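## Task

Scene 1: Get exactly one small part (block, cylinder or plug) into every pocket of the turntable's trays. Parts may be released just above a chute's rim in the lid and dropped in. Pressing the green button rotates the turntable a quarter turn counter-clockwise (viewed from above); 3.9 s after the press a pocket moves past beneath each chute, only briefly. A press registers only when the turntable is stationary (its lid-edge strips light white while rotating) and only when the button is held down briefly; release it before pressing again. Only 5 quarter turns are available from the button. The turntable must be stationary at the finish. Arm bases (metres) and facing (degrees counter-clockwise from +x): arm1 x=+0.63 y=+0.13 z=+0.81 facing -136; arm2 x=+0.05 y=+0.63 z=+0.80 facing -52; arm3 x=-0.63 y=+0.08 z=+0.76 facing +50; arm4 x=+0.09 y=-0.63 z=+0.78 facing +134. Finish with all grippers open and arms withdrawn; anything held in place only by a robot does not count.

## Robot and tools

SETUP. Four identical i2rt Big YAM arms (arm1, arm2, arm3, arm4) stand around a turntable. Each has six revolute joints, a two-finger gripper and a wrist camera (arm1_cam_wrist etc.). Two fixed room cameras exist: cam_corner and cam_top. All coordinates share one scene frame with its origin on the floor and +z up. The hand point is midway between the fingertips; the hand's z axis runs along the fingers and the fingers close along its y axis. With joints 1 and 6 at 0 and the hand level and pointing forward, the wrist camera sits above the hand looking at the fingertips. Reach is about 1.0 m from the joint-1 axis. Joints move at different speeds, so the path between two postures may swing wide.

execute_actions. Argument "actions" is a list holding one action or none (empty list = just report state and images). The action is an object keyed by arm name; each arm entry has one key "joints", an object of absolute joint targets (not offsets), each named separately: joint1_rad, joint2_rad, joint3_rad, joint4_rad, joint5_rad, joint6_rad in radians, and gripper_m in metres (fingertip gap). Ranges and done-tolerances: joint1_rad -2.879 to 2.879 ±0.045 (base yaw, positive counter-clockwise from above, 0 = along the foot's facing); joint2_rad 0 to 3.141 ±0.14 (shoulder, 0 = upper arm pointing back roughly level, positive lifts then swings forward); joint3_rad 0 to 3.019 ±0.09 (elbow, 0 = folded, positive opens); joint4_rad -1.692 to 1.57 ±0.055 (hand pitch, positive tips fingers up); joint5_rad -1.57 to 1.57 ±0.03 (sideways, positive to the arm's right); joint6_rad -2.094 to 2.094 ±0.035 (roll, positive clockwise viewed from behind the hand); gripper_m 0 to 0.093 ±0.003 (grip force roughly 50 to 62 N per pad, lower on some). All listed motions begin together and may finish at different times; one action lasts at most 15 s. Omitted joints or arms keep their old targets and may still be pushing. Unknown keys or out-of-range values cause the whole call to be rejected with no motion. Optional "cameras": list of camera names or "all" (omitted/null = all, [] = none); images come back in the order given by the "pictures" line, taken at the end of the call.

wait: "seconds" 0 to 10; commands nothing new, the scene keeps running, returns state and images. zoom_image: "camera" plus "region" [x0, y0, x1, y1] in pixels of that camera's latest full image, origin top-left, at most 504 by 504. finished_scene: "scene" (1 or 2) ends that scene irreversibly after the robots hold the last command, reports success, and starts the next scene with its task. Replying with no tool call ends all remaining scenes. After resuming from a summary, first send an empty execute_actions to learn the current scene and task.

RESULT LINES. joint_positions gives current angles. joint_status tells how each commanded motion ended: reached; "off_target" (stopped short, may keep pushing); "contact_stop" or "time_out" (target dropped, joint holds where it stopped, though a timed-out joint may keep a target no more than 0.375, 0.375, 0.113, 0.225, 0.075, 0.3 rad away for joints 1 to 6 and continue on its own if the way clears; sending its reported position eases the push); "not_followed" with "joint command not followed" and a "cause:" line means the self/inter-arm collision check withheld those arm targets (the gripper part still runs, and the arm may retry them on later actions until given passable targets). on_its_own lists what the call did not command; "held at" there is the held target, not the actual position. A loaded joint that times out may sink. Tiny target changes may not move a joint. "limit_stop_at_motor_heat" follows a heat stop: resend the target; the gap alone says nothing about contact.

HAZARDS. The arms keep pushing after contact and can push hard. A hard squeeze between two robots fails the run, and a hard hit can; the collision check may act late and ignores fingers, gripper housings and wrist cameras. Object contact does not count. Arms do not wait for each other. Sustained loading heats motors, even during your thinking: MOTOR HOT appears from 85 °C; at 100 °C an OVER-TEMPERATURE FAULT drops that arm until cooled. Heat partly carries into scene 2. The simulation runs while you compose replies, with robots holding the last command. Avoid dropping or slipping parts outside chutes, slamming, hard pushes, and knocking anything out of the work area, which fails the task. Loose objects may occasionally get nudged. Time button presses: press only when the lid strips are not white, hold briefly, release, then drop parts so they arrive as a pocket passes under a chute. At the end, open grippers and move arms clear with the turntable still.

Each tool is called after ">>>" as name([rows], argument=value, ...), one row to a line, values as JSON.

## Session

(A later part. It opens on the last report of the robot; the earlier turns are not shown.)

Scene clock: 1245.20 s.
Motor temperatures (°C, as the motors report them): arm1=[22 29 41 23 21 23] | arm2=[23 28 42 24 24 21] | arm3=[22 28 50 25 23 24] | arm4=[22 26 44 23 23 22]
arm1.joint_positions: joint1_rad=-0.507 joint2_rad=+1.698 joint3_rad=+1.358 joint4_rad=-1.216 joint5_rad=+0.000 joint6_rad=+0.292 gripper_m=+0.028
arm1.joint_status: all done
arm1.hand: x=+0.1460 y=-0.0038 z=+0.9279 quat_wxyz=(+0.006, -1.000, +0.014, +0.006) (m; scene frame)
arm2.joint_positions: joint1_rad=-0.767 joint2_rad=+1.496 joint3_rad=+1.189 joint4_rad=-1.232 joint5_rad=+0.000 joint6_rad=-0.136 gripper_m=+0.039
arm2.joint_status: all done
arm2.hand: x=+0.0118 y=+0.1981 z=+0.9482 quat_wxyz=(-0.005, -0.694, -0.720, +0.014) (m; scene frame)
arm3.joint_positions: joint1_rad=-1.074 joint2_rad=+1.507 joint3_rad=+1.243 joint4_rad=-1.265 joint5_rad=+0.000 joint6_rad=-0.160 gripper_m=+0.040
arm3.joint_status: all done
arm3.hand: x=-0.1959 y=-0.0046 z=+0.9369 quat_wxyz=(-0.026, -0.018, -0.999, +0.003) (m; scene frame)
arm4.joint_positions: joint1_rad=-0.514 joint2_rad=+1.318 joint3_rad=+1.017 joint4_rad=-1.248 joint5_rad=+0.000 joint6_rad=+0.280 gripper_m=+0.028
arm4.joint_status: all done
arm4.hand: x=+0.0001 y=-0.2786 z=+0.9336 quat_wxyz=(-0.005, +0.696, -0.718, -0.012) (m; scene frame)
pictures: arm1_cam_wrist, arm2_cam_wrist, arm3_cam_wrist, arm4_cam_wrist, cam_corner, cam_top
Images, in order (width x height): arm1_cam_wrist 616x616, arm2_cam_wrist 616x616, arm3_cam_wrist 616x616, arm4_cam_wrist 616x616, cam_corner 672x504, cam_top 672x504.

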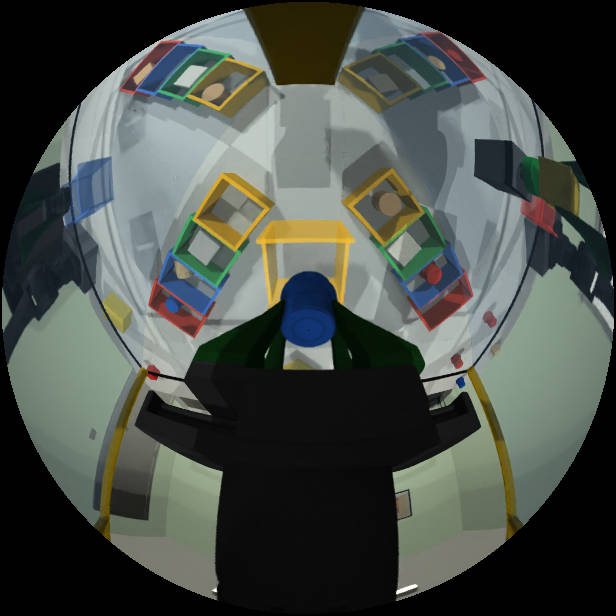

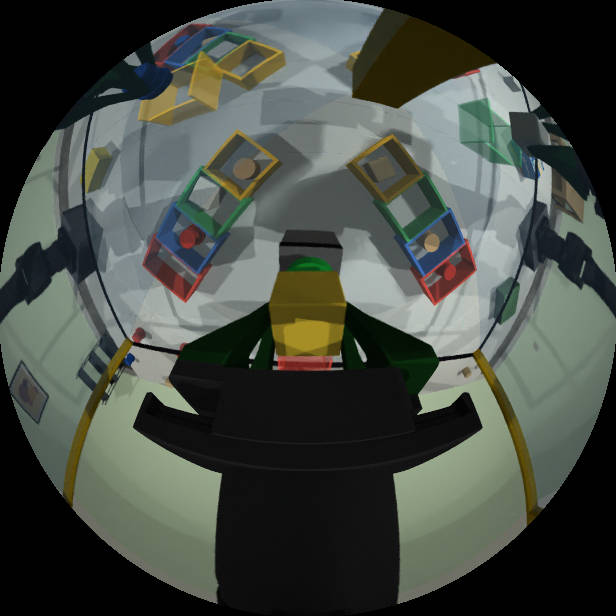

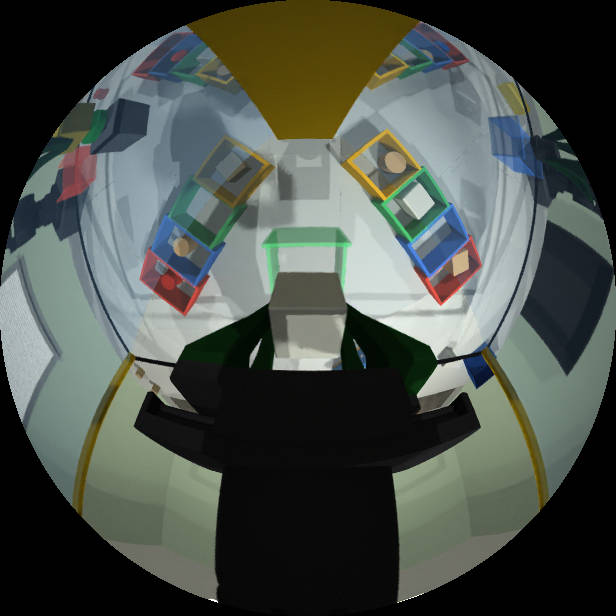

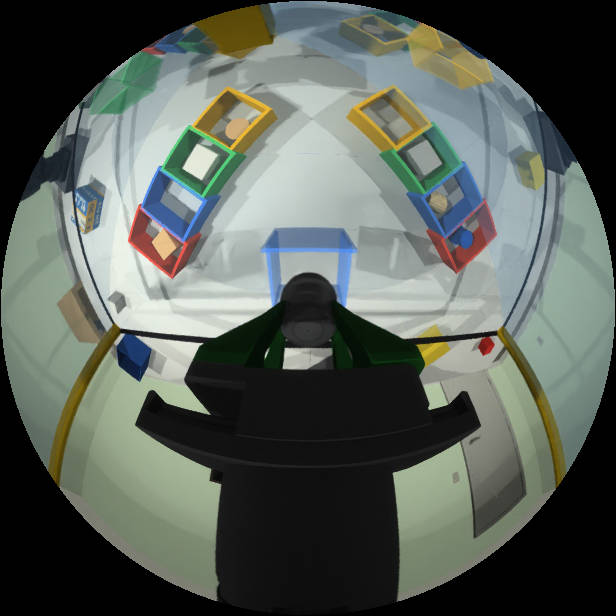

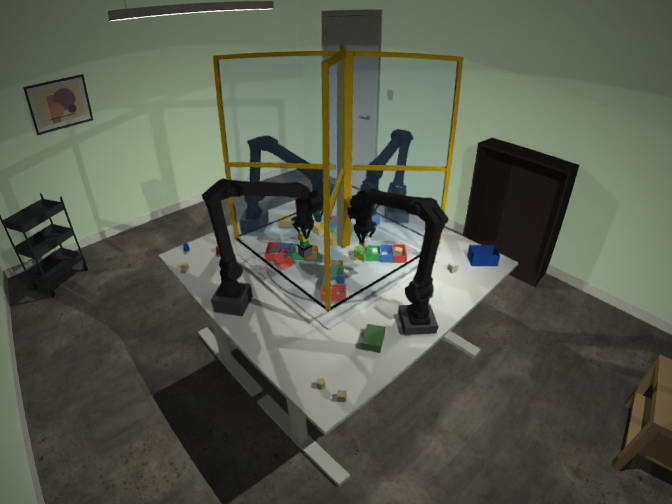

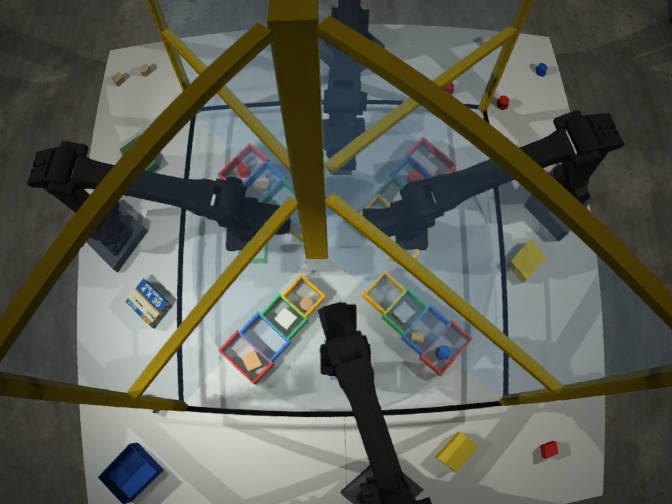

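>>> execute_actions([
  {"arm2":{"joints":{"joint2_rad":1.641,"joint3_rad":1.149}}},
], cameras=[])

>>> execute_actions([
  {"arm1":{"joints":{"joint4_rad":-1.192}},"arm2":{"joints":{"joint1_rad":-0.814,"joint2_rad":1.158,"joint3_rad":1.2,"joint4_rad":-1.202}},"arm4":{"joints":{"joint4_rad":-1.268}}},
], cameras=[])

>>> execute_actions([
  {"arm2":{"joints":{"joint3_rad":0.813}}},
], cameras=[])

>>> wait(seconds=0.58)

>>> execute_actions([
  {"arm1":{"joints":{"gripper_m":0.055}},"arm2":{"joints":{"gripper_m":0.062}},"arm3":{"joints":{"gripper_m":0.062}},"arm4":{"joints":{"gripper_m":0.055}}},
], cameras=["arm2_cam_wrist","arm4_cam_wrist"])

Scene clock: 1252.80 s.
Motor temperatures (°C, as the motors report them): arm1=[22 30 42 23 21 23] | arm2=[23 29 41 24 24 21] | arm3=[22 29 51 25 23 24] | arm4=[22 26 45 23 23 22]
arm1.joint_positions: joint1_rad=-0.507 joint2_rad=+1.698 joint3_rad=+1.358 joint4_rad=-1.216 joint5_rad=+0.000 joint6_rad=+0.292 gripper_m=+0.028
arm1.joint_status: not commanded
arm1.hand: x=+0.1460 y=-0.0038 z=+0.9279 quat_wxyz=(+0.006, -1.000, +0.014, +0.006) (m; scene frame)
arm2.joint_positions: joint1_rad=-0.767 joint2_rad=+1.530 joint3_rad=+1.183 joint4_rad=-1.229 joint5_rad=-0.001 joint6_rad=-0.136 gripper_m=+0.039
arm2.joint_status: all done
arm2.hand: x=+0.0119 y=+0.1996 z=+0.9320 quat_wxyz=(+0.006, -0.694, -0.720, -0.001) (m; scene frame)
arm3.joint_positions: joint1_rad=-1.074 joint2_rad=+1.507 joint3_rad=+1.243 joint4_rad=-1.265 joint5_rad=+0.000 joint6_rad=-0.160 gripper_m=+0.040
arm3.joint_status: not commanded
arm3.hand: x=-0.1959 y=-0.0046 z=+0.9369 quat_wxyz=(-0.026, -0.018, -0.999, +0.003) (m; scene frame)
arm4.joint_positions: joint1_rad=-0.514 joint2_rad=+1.318 joint3_rad=+1.017 joint4_rad=-1.248 joint5_rad=+0.000 joint6_rad=+0.280 gripper_m=+0.028
arm4.joint_status: not commanded
arm4.hand: x=+0.0001 y=-0.2786 z=+0.9336 quat_wxyz=(-0.005, +0.696, -0.718, -0.012) (m; scene frame)
pictures: none
No camera images: the call's "cameras" was empty. Leave "cameras" out to get every camera's image.

Scene clock: 1254.20 s.
Motor temperatures (°C, as the motors report them): arm1=[22 30 43 23 21 23] | arm2=[23 29 41 24 24 21] | arm3=[22 29 51 25 23 24] | arm4=[22 26 45 23 23 22]
arm1.joint_positions: joint1_rad=-0.507 joint2_rad=+1.698 joint3_rad=+1.358 joint4_rad=-1.202 joint5_rad=+0.000 joint6_rad=+0.292 gripper_m=+0.028
arm1.joint_status: all done
arm1.hand: x=+0.1425 y=-0.0048 z=+0.9279 quat_wxyz=(+0.004, -1.000, +0.014, +0.014) (m; scene frame)
arm2.joint_positions: joint1_rad=-0.811 joint2_rad=+1.150 joint3_rad=+1.186 joint4_rad=-1.216 joint5_rad=-0.003 joint6_rad=-0.136 gripper_m=+0.039
arm2.joint_status: all done
arm2.hand: x=-0.0013 y=+0.2284 z=+1.0865 quat_wxyz=(-0.113, -0.695, -0.693, +0.155) (m; scene frame)
arm3.joint_positions: joint1_rad=-1.074 joint2_rad=+1.507 joint3_rad=+1.243 joint4_rad=-1.265 joint5_rad=+0.000 joint6_rad=-0.160 gripper_m=+0.040
arm3.joint_status: not commanded
arm3.hand: x=-0.1959 y=-0.0046 z=+0.9369 quat_wxyz=(-0.026, -0.018, -0.999, +0.003) (m; scene frame)
arm4.joint_positions: joint1_rad=-0.514 joint2_rad=+1.318 joint3_rad=+1.017 joint4_rad=-1.260 joint5_rad=+0.000 joint6_rad=+0.280 gripper_m=+0.028
arm4.joint_status: all done
arm4.hand: x=+0.0008 y=-0.2815 z=+0.9335 quat_wxyz=(-0.002, +0.696, -0.718, -0.007) (m; scene frame)
pictures: none
No camera images: the call's "cameras" was empty. Leave "cameras" out to get every camera's image.

Scene clock: 1255.33 s.
Motor temperatures (°C, as the motors report them): arm1=[22 30 43 23 21 23] | arm2=[23 29 41 24 24 21] | arm3=[22 29 51 25 23 24] | arm4=[22 26 45 23 23 22]
arm1.joint_positions: joint1_rad=-0.507 joint2_rad=+1.698 joint3_rad=+1.358 joint4_rad=-1.202 joint5_rad=+0.000 joint6_rad=+0.292 gripper_m=+0.028
arm1.joint_status: not commanded
arm1.hand: x=+0.1425 y=-0.0048 z=+0.9279 quat_wxyz=(+0.004, -1.000, +0.014, +0.014) (m; scene frame)
arm2.joint_positions: joint1_rad=-0.811 joint2_rad=+1.154 joint3_rad=+0.805 joint4_rad=-1.213 joint5_rad=-0.003 joint6_rad=-0.136 gripper_m=+0.039
arm2.joint_status: all done
arm2.hand: x=+0.0132 y=+0.3406 z=+0.9248 quat_wxyz=(+0.001, -0.709, -0.705, +0.005) (m; scene frame)
arm3.joint_positions: joint1_rad=-1.074 joint2_rad=+1.507 joint3_rad=+1.243 joint4_rad=-1.265 joint5_rad=+0.000 joint6_rad=-0.160 gripper_m=+0.040
arm3.joint_status: not commanded
arm3.hand: x=-0.1959 y=-0.0046 z=+0.9369 quat_wxyz=(-0.026, -0.018, -0.999, +0.003) (m; scene frame)
arm4.joint_positions: joint1_rad=-0.514 joint2_rad=+1.318 joint3_rad=+1.017 joint4_rad=-1.260 joint5_rad=+0.000 joint6_rad=+0.280 gripper_m=+0.028
arm4.joint_status: not commanded
arm4.hand: x=+0.0008 y=-0.2815 z=+0.9335 quat_wxyz=(-0.002, +0.696, -0.718, -0.007) (m; scene frame)
pictures: none
No camera images: the call's "cameras" was empty. Leave "cameras" out to get every camera's image.

Scene clock: 1255.93 s.
Motor temperatures (°C, as the motors report them): arm1=[22 30 43 23 21 23] | arm2=[23 29 41 24 24 21] | arm3=[22 29 51 25 23 24] | arm4=[22 26 45 23 23 22]
arm1.joint_positions: joint1_rad=-0.507 joint2_rad=+1.698 joint3_rad=+1.358 joint4_rad=-1.202 joint5_rad=+0.000 joint6_rad=+0.292 gripper_m=+0.028
arm1.joint_status: not commanded
arm1.hand: x=+0.1425 y=-0.0048 z=+0.9279 quat_wxyz=(+0.004, -1.000, +0.014, +0.014) (m; scene frame)
arm2.joint_positions: joint1_rad=-0.811 joint2_rad=+1.154 joint3_rad=+0.805 joint4_rad=-1.213 joint5_rad=-0.003 joint6_rad=-0.136 gripper_m=+0.039
arm2.joint_status: all done
arm2.hand: x=+0.0132 y=+0.3406 z=+0.9248 quat_wxyz=(+0.001, -0.709, -0.705, +0.005) (m; scene frame)
arm3.joint_positions: joint1_rad=-1.074 joint2_rad=+1.507 joint3_rad=+1.243 joint4_rad=-1.265 joint5_rad=+0.000 joint6_rad=-0.160 gripper_m=+0.040
arm3.joint_status: not commanded
arm3.hand: x=-0.1959 y=-0.0046 z=+0.9369 quat_wxyz=(-0.026, -0.018, -0.999, +0.003) (m; scene frame)
arm4.joint_positions: joint1_rad=-0.514 joint2_rad=+1.318 joint3_rad=+1.017 joint4_rad=-1.260 joint5_rad=+0.000 joint6_rad=+0.280 gripper_m=+0.028
arm4.joint_status: not commanded
arm4.hand: x=+0.0008 y=-0.2815 z=+0.9335 quat_wxyz=(-0.002, +0.696, -0.718, -0.007) (m; scene frame)
wait: 0.60 s; at rest by 0.27 s
pictures: arm1_cam_wrist, arm2_cam_wrist, arm3_cam_wrist, arm4_cam_wrist, cam_corner, cam_top
Images, in order (width x height): arm1_cam_wrist 616x616, arm2_cam_wrist 616x616, arm3_cam_wrist 616x616, arm4_cam_wrist 616x616, cam_corner 672x504, cam_top 672x504.

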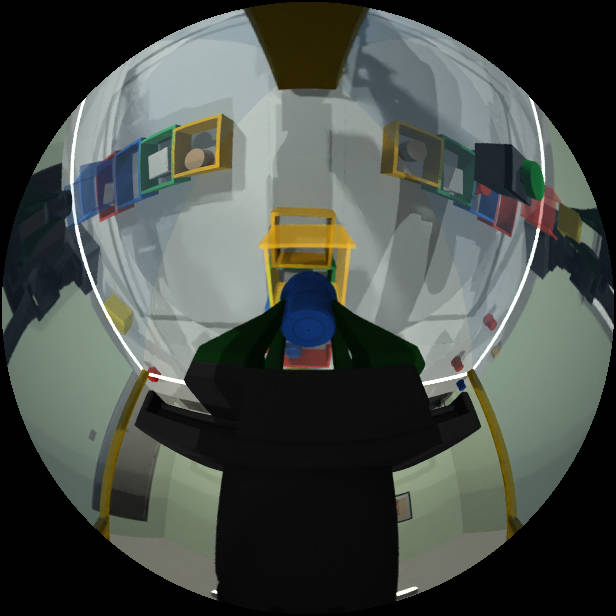

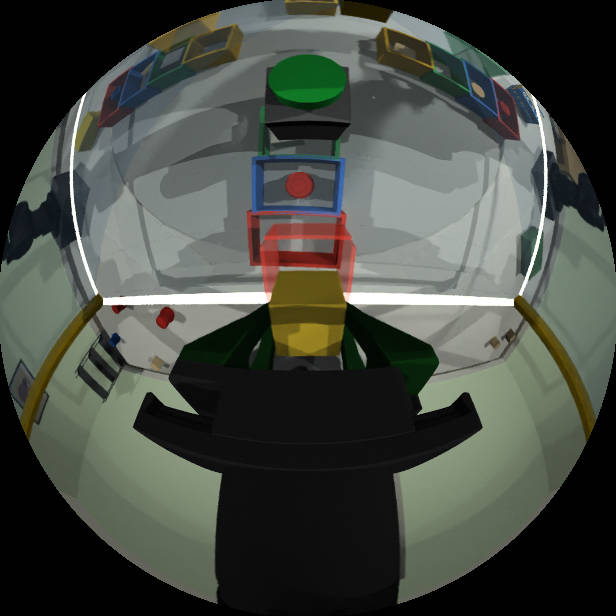

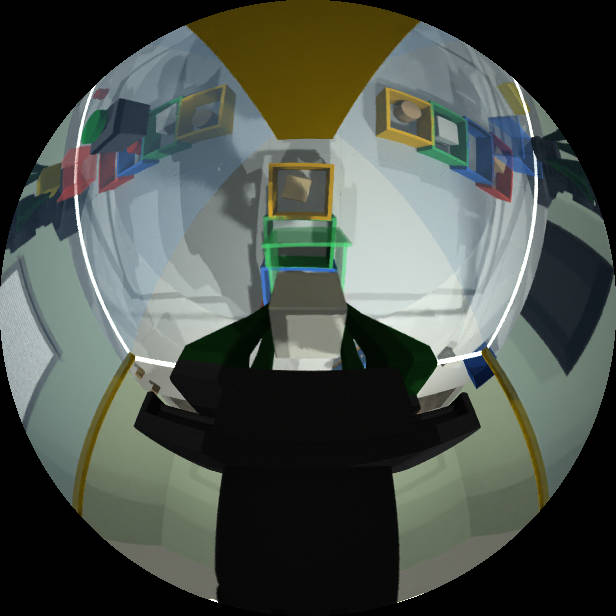

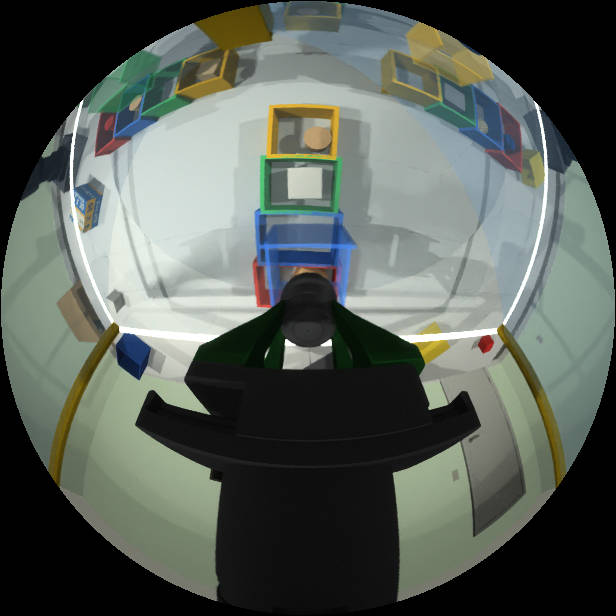

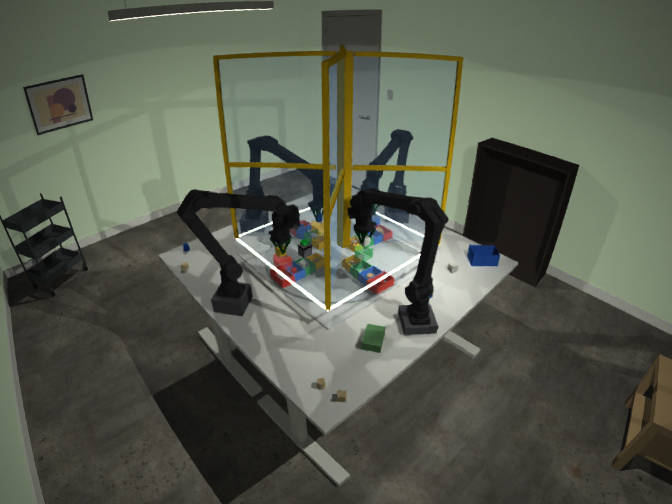

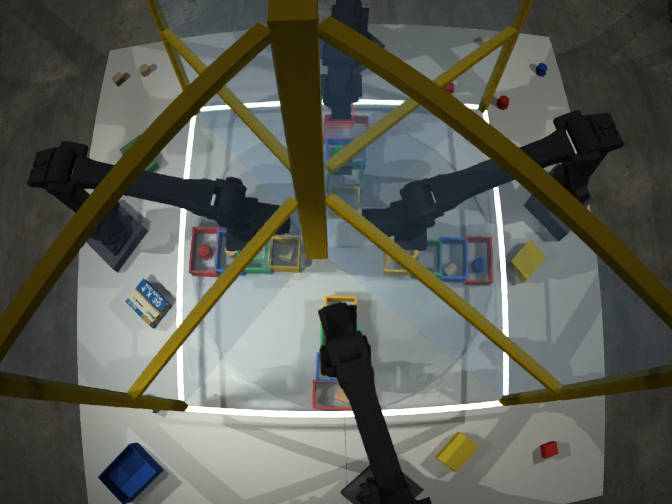

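Scene clock: 1256.50 s.
Motor temperatures (°C, as the motors report them): arm1=[22 30 43 23 21 23] | arm2=[23 29 41 24 24 21] | arm3=[22 29 51 25 23 24] | arm4=[22 26 45 23 23 22]
arm1.joint_positions: joint1_rad=-0.507 joint2_rad=+1.698 joint3_rad=+1.358 joint4_rad=-1.202 joint5_rad=+0.000 joint6_rad=+0.292 gripper_m=+0.055
arm1.joint_status: all done
arm1.hand: x=+0.1425 y=-0.0048 z=+0.9279 quat_wxyz=(+0.004, -1.000, +0.014, +0.014) (m; scene frame)
arm2.joint_positions: joint1_rad=-0.811 joint2_rad=+1.154 joint3_rad=+0.805 joint4_rad=-1.213 joint5_rad=-0.003 joint6_rad=-0.136 gripper_m=+0.062
arm2.joint_status: all done
arm2.hand: x=+0.0132 y=+0.3406 z=+0.9248 quat_wxyz=(+0.001, -0.709, -0.705, +0.005) (m; scene frame)
arm3.joint_positions: joint1_rad=-1.074 joint2_rad=+1.507 joint3_rad=+1.243 joint4_rad=-1.265 joint5_rad=+0.000 joint6_rad=-0.160 gripper_m=+0.062
arm3.joint_status: all done
arm3.hand: x=-0.1959 y=-0.0046 z=+0.9371 quat_wxyz=(-0.026, -0.018, -0.999, +0.003) (m; scene frame)
arm4.joint_positions: joint1_rad=-0.514 joint2_rad=+1.318 joint3_rad=+1.017 joint4_rad=-1.260 joint5_rad=+0.000 joint6_rad=+0.280 gripper_m=+0.055
arm4.joint_status: all done
arm4.hand: x=+0.0008 y=-0.2815 z=+0.9335 quat_wxyz=(-0.002, +0.696, -0.718, -0.007) (m; scene frame)
pictures: arm2_cam_wrist, arm4_cam_wrist
Images, in order (width x height): arm2_cam_wrist 616x616, arm4_cam_wrist 616x616.

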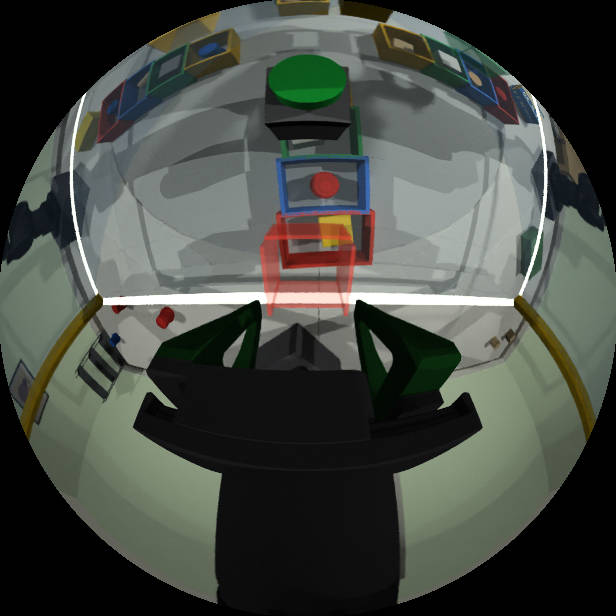

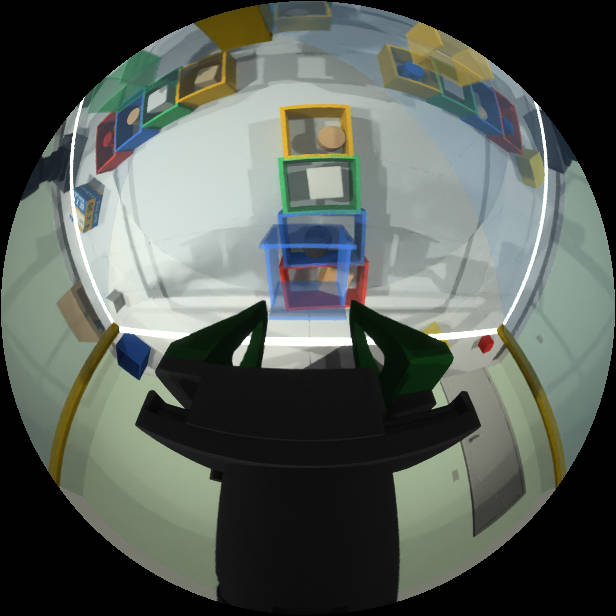

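>>> execute_actions(actions=[])

Scene clock: 1276.00 s.
Motor temperatures (°C, as the motors report them): arm1=[22 31 44 23 21 23] | arm2=[23 28 40 24 24 21] | arm3=[22 29 52 25 23 24] | arm4=[22 26 45 23 23 22]
arm1.joint_positions: joint1_rad=-0.507 joint2_rad=+1.698 joint3_rad=+1.358 joint4_rad=-1.202 joint5_rad=+0.000 joint6_rad=+0.292 gripper_m=+0.055
arm1.joint_status: all done
arm1.hand: x=+0.1425 y=-0.0048 z=+0.9279 quat_wxyz=(+0.004, -1.000, +0.014, +0.014) (m; scene frame)
arm2.joint_positions: joint1_rad=-0.811 joint2_rad=+1.154 joint3_rad=+0.805 joint4_rad=-1.213 joint5_rad=-0.003 joint6_rad=-0.136 gripper_m=+0.062
arm2.joint_status: all done
arm2.hand: x=+0.0132 y=+0.3406 z=+0.9248 quat_wxyz=(+0.001, -0.709, -0.705, +0.005) (m; scene frame)
arm3.joint_positions: joint1_rad=-1.074 joint2_rad=+1.507 joint3_rad=+1.243 joint4_rad=-1.265 joint5_rad=+0.000 joint6_rad=-0.160 gripper_m=+0.062
arm3.joint_status: all done
arm3.hand: x=-0.1959 y=-0.0046 z=+0.9371 quat_wxyz=(-0.026, -0.018, -0.999, +0.003) (m; scene frame)
arm4.joint_positions: joint1_rad=-0.514 joint2_rad=+1.318 joint3_rad=+1.017 joint4_rad=-1.260 joint5_rad=+0.000 joint6_rad=+0.280 gripper_m=+0.055
arm4.joint_status: all done
arm4.hand: x=+0.0008 y=-0.2815 z=+0.9335 quat_wxyz=(-0.002, +0.696, -0.718, -0.007) (m; scene frame)
pictures: arm1_cam_wrist, arm2_cam_wrist, arm3_cam_wrist, arm4_cam_wrist, cam_corner, cam_top
Images, in order (width x height): arm1_cam_wrist 616x616, arm2_cam_wrist 616x616, arm3_cam_wrist 616x616, arm4_cam_wrist 616x616, cam_corner 672x504, cam_top 672x504.

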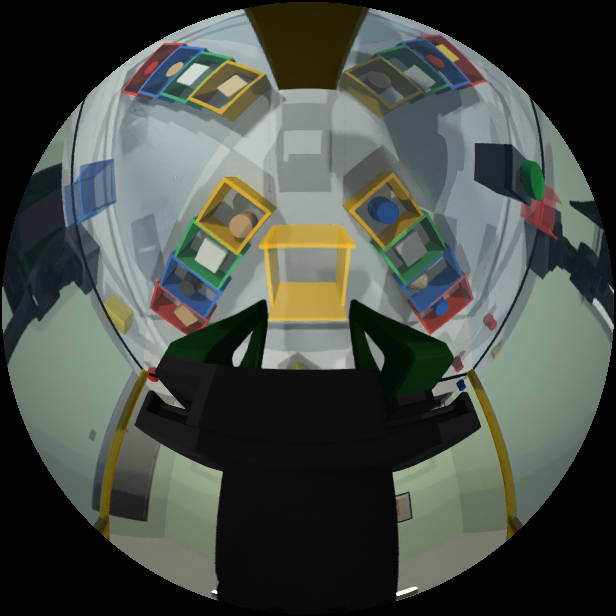

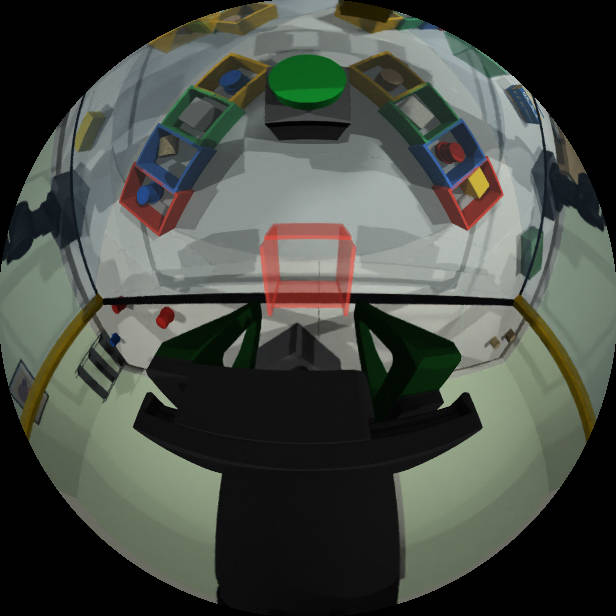

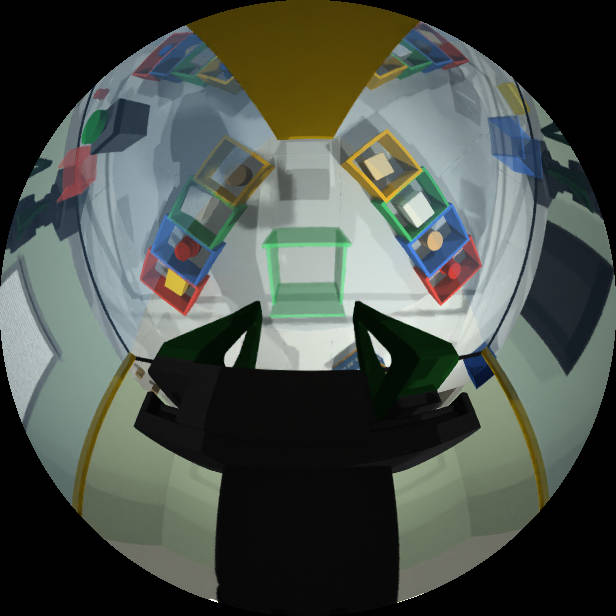

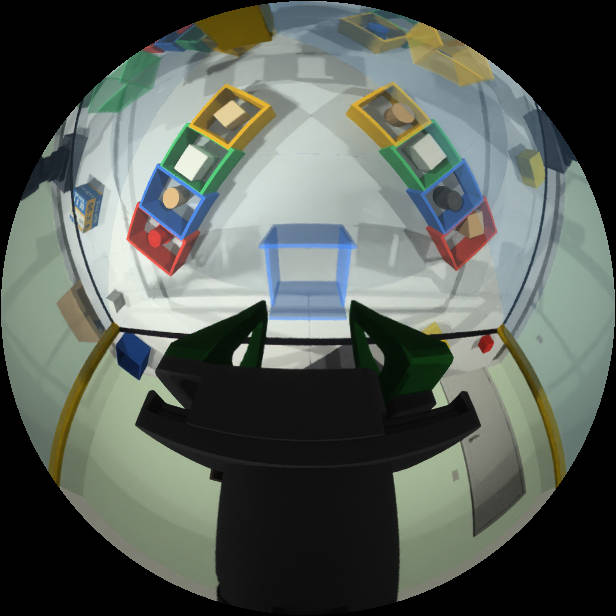

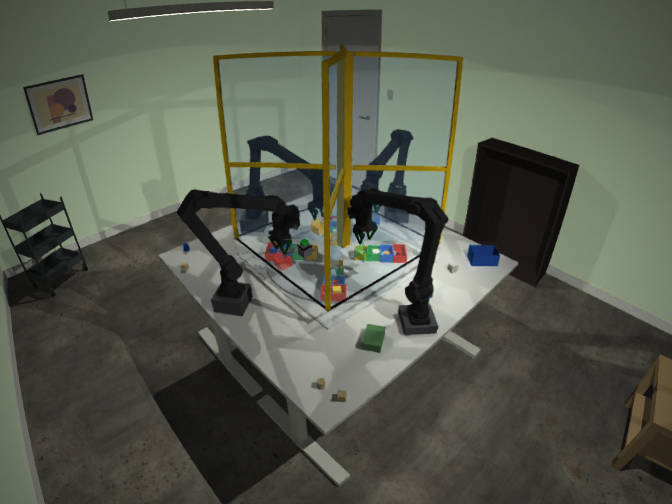

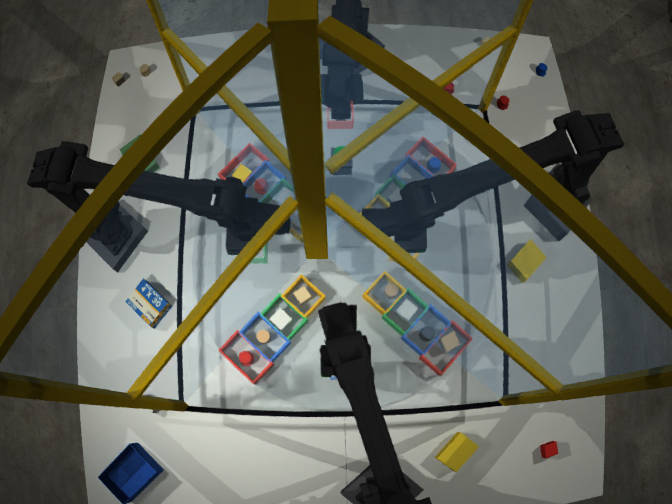

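>>> execute_actions([
  {"arm1":{"joints":{"joint2_rad":1.2,"joint3_rad":1.0,"joint4_rad":-1.35}},"arm2":{"joints":{"joint2_rad":0.8,"joint3_rad":0.80,"joint4_rad":-1.55}},"arm3":{"joints":{"joint2_rad":1.05,"joint3_rad":0.95,"joint4_rad":-1.45}},"arm4":{"joints":{"joint2_rad":0.88,"joint3_rad":0.85,"joint4_rad":-1.52}}},
], cameras=["cam_top","cam_corner","arm1_cam_wrist","arm3_cam_wrist"])

Scene clock: 1281.80 s.
Motor temperatures (°C, as the motors report them): arm1=[22 31 44 23 21 23] | arm2=[23 28 40 24 24 21] | arm3=[22 29 52 25 23 24] | arm4=[22 26 45 23 23 22]
arm1.joint_positions: joint1_rad=-0.507 joint2_rad=+1.185 joint3_rad=+1.006 joint4_rad=-1.346 joint5_rad=+0.000 joint6_rad=+0.292 gripper_m=+0.055
arm1.joint_status: all done
arm1.hand: x=+0.3116 y=+0.0398 z=+0.9978 quat_wxyz=(+0.002, -1.000, +0.014, +0.021) (m; scene frame)
arm2.joint_positions: joint1_rad=-0.811 joint2_rad=+0.793 joint3_rad=+0.798 joint4_rad=-1.537 joint5_rad=-0.003 joint6_rad=-0.136 gripper_m=+0.062
arm2.joint_status: all done
arm2.hand: x=+0.0274 y=+0.4351 z=+1.0011 quat_wxyz=(-0.008, -0.709, -0.705, +0.016) (m; scene frame)
arm3.joint_positions: joint1_rad=-1.074 joint2_rad=+1.042 joint3_rad=+0.956 joint4_rad=-1.446 joint5_rad=+0.000 joint6_rad=-0.160 gripper_m=+0.062
arm3.joint_status: all done
arm3.hand: x=-0.3582 y=+0.0276 z=+0.9810 quat_wxyz=(-0.025, -0.018, -1.000, +0.003) (m; scene frame)
arm4.joint_positions: joint1_rad=-0.514 joint2_rad=+0.872 joint3_rad=+0.836 joint4_rad=-1.514 joint5_rad=+0.000 joint6_rad=+0.280 gripper_m=+0.055
arm4.joint_status: all done
arm4.hand: x=+0.0362 y=-0.4203 z=+0.9824 quat_wxyz=(-0.005, +0.696, -0.718, -0.011) (m; scene frame)
pictures: arm1_cam_wrist, arm3_cam_wrist, cam_corner, cam_top
Images, in order (width x height): arm1_cam_wrist 616x616, arm3_cam_wrist 616x616, cam_corner 672x504, cam_top 672x504.

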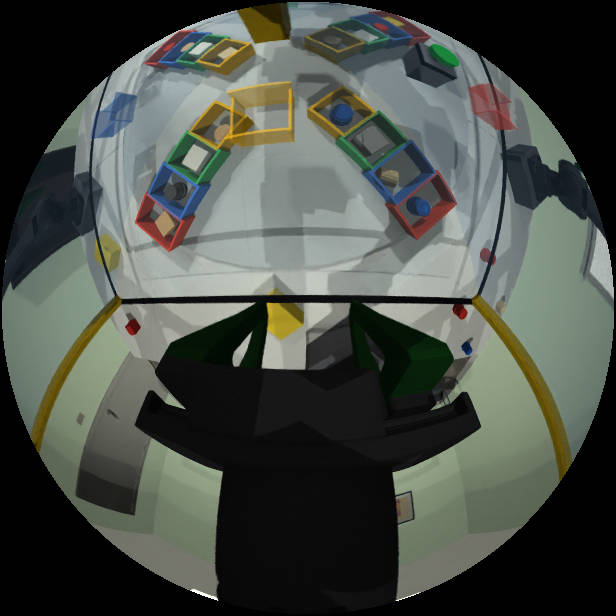

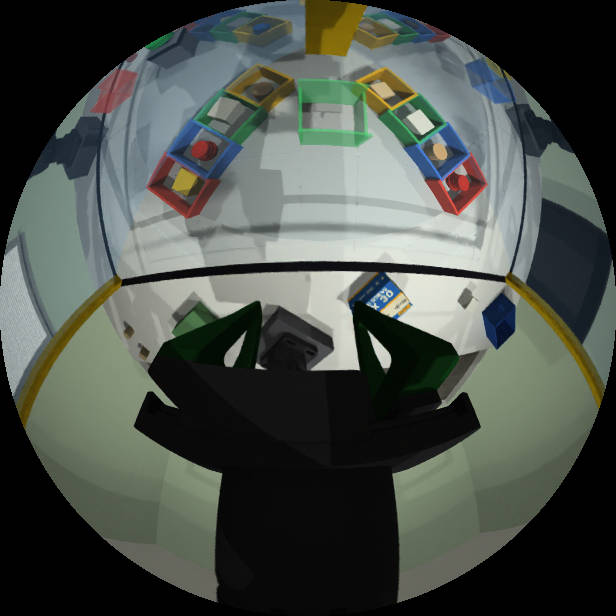

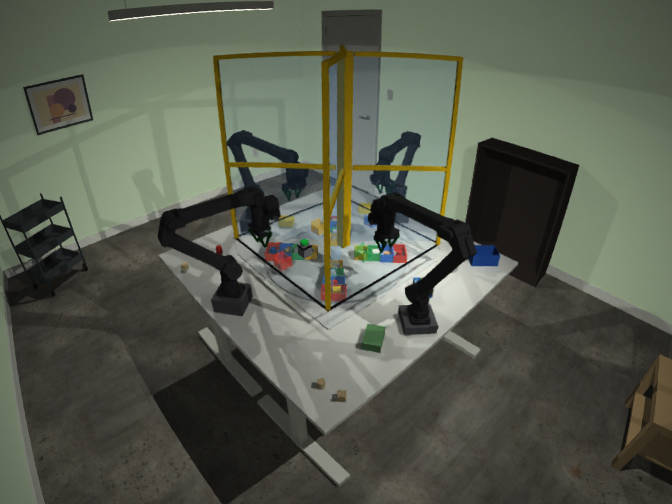

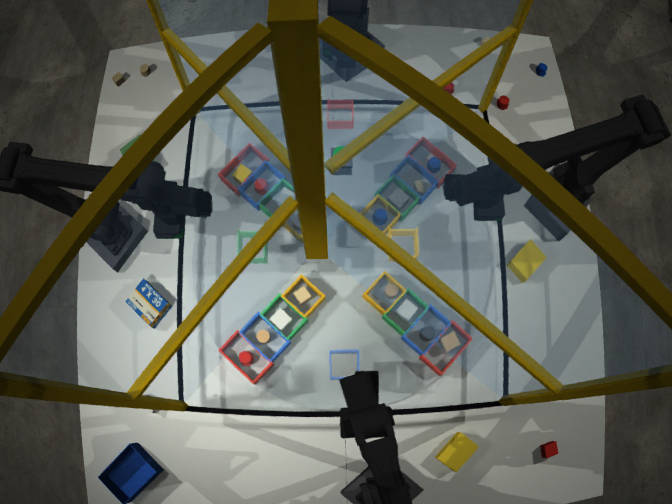

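>>> zoom_image(camera="arm1_cam_wrist", region=[120, 70, 480, 260])

>>> zoom_image(camera="arm3_cam_wrist", region=[130, 50, 500, 230])

Region (120, 70, 480, 260) of arm1_cam_wrist's 616x616 image, scaled by 1.400, with more detail than that image has; it fills the top 266 rows of this view, and the rest is white.

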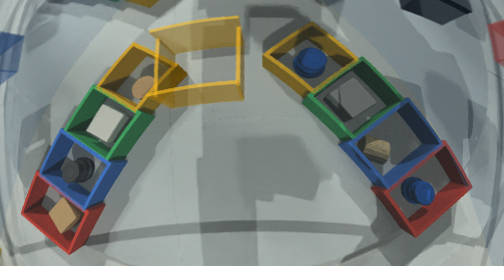

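Region (130, 50, 500, 230) of arm3_cam_wrist's 616x616 image, scaled by 1.362, with more detail than that image has; it fills the top 245 rows of this view, and the rest is white.

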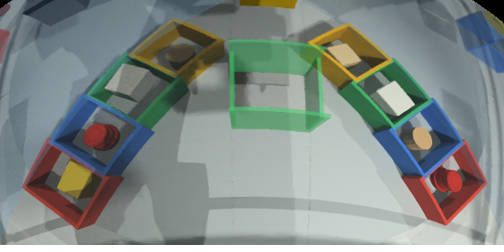

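All 16 pockets are filled, the turntable is still and the arms are clear.

>>> finished_scene(scene=1)

The scene is finished: the task was done.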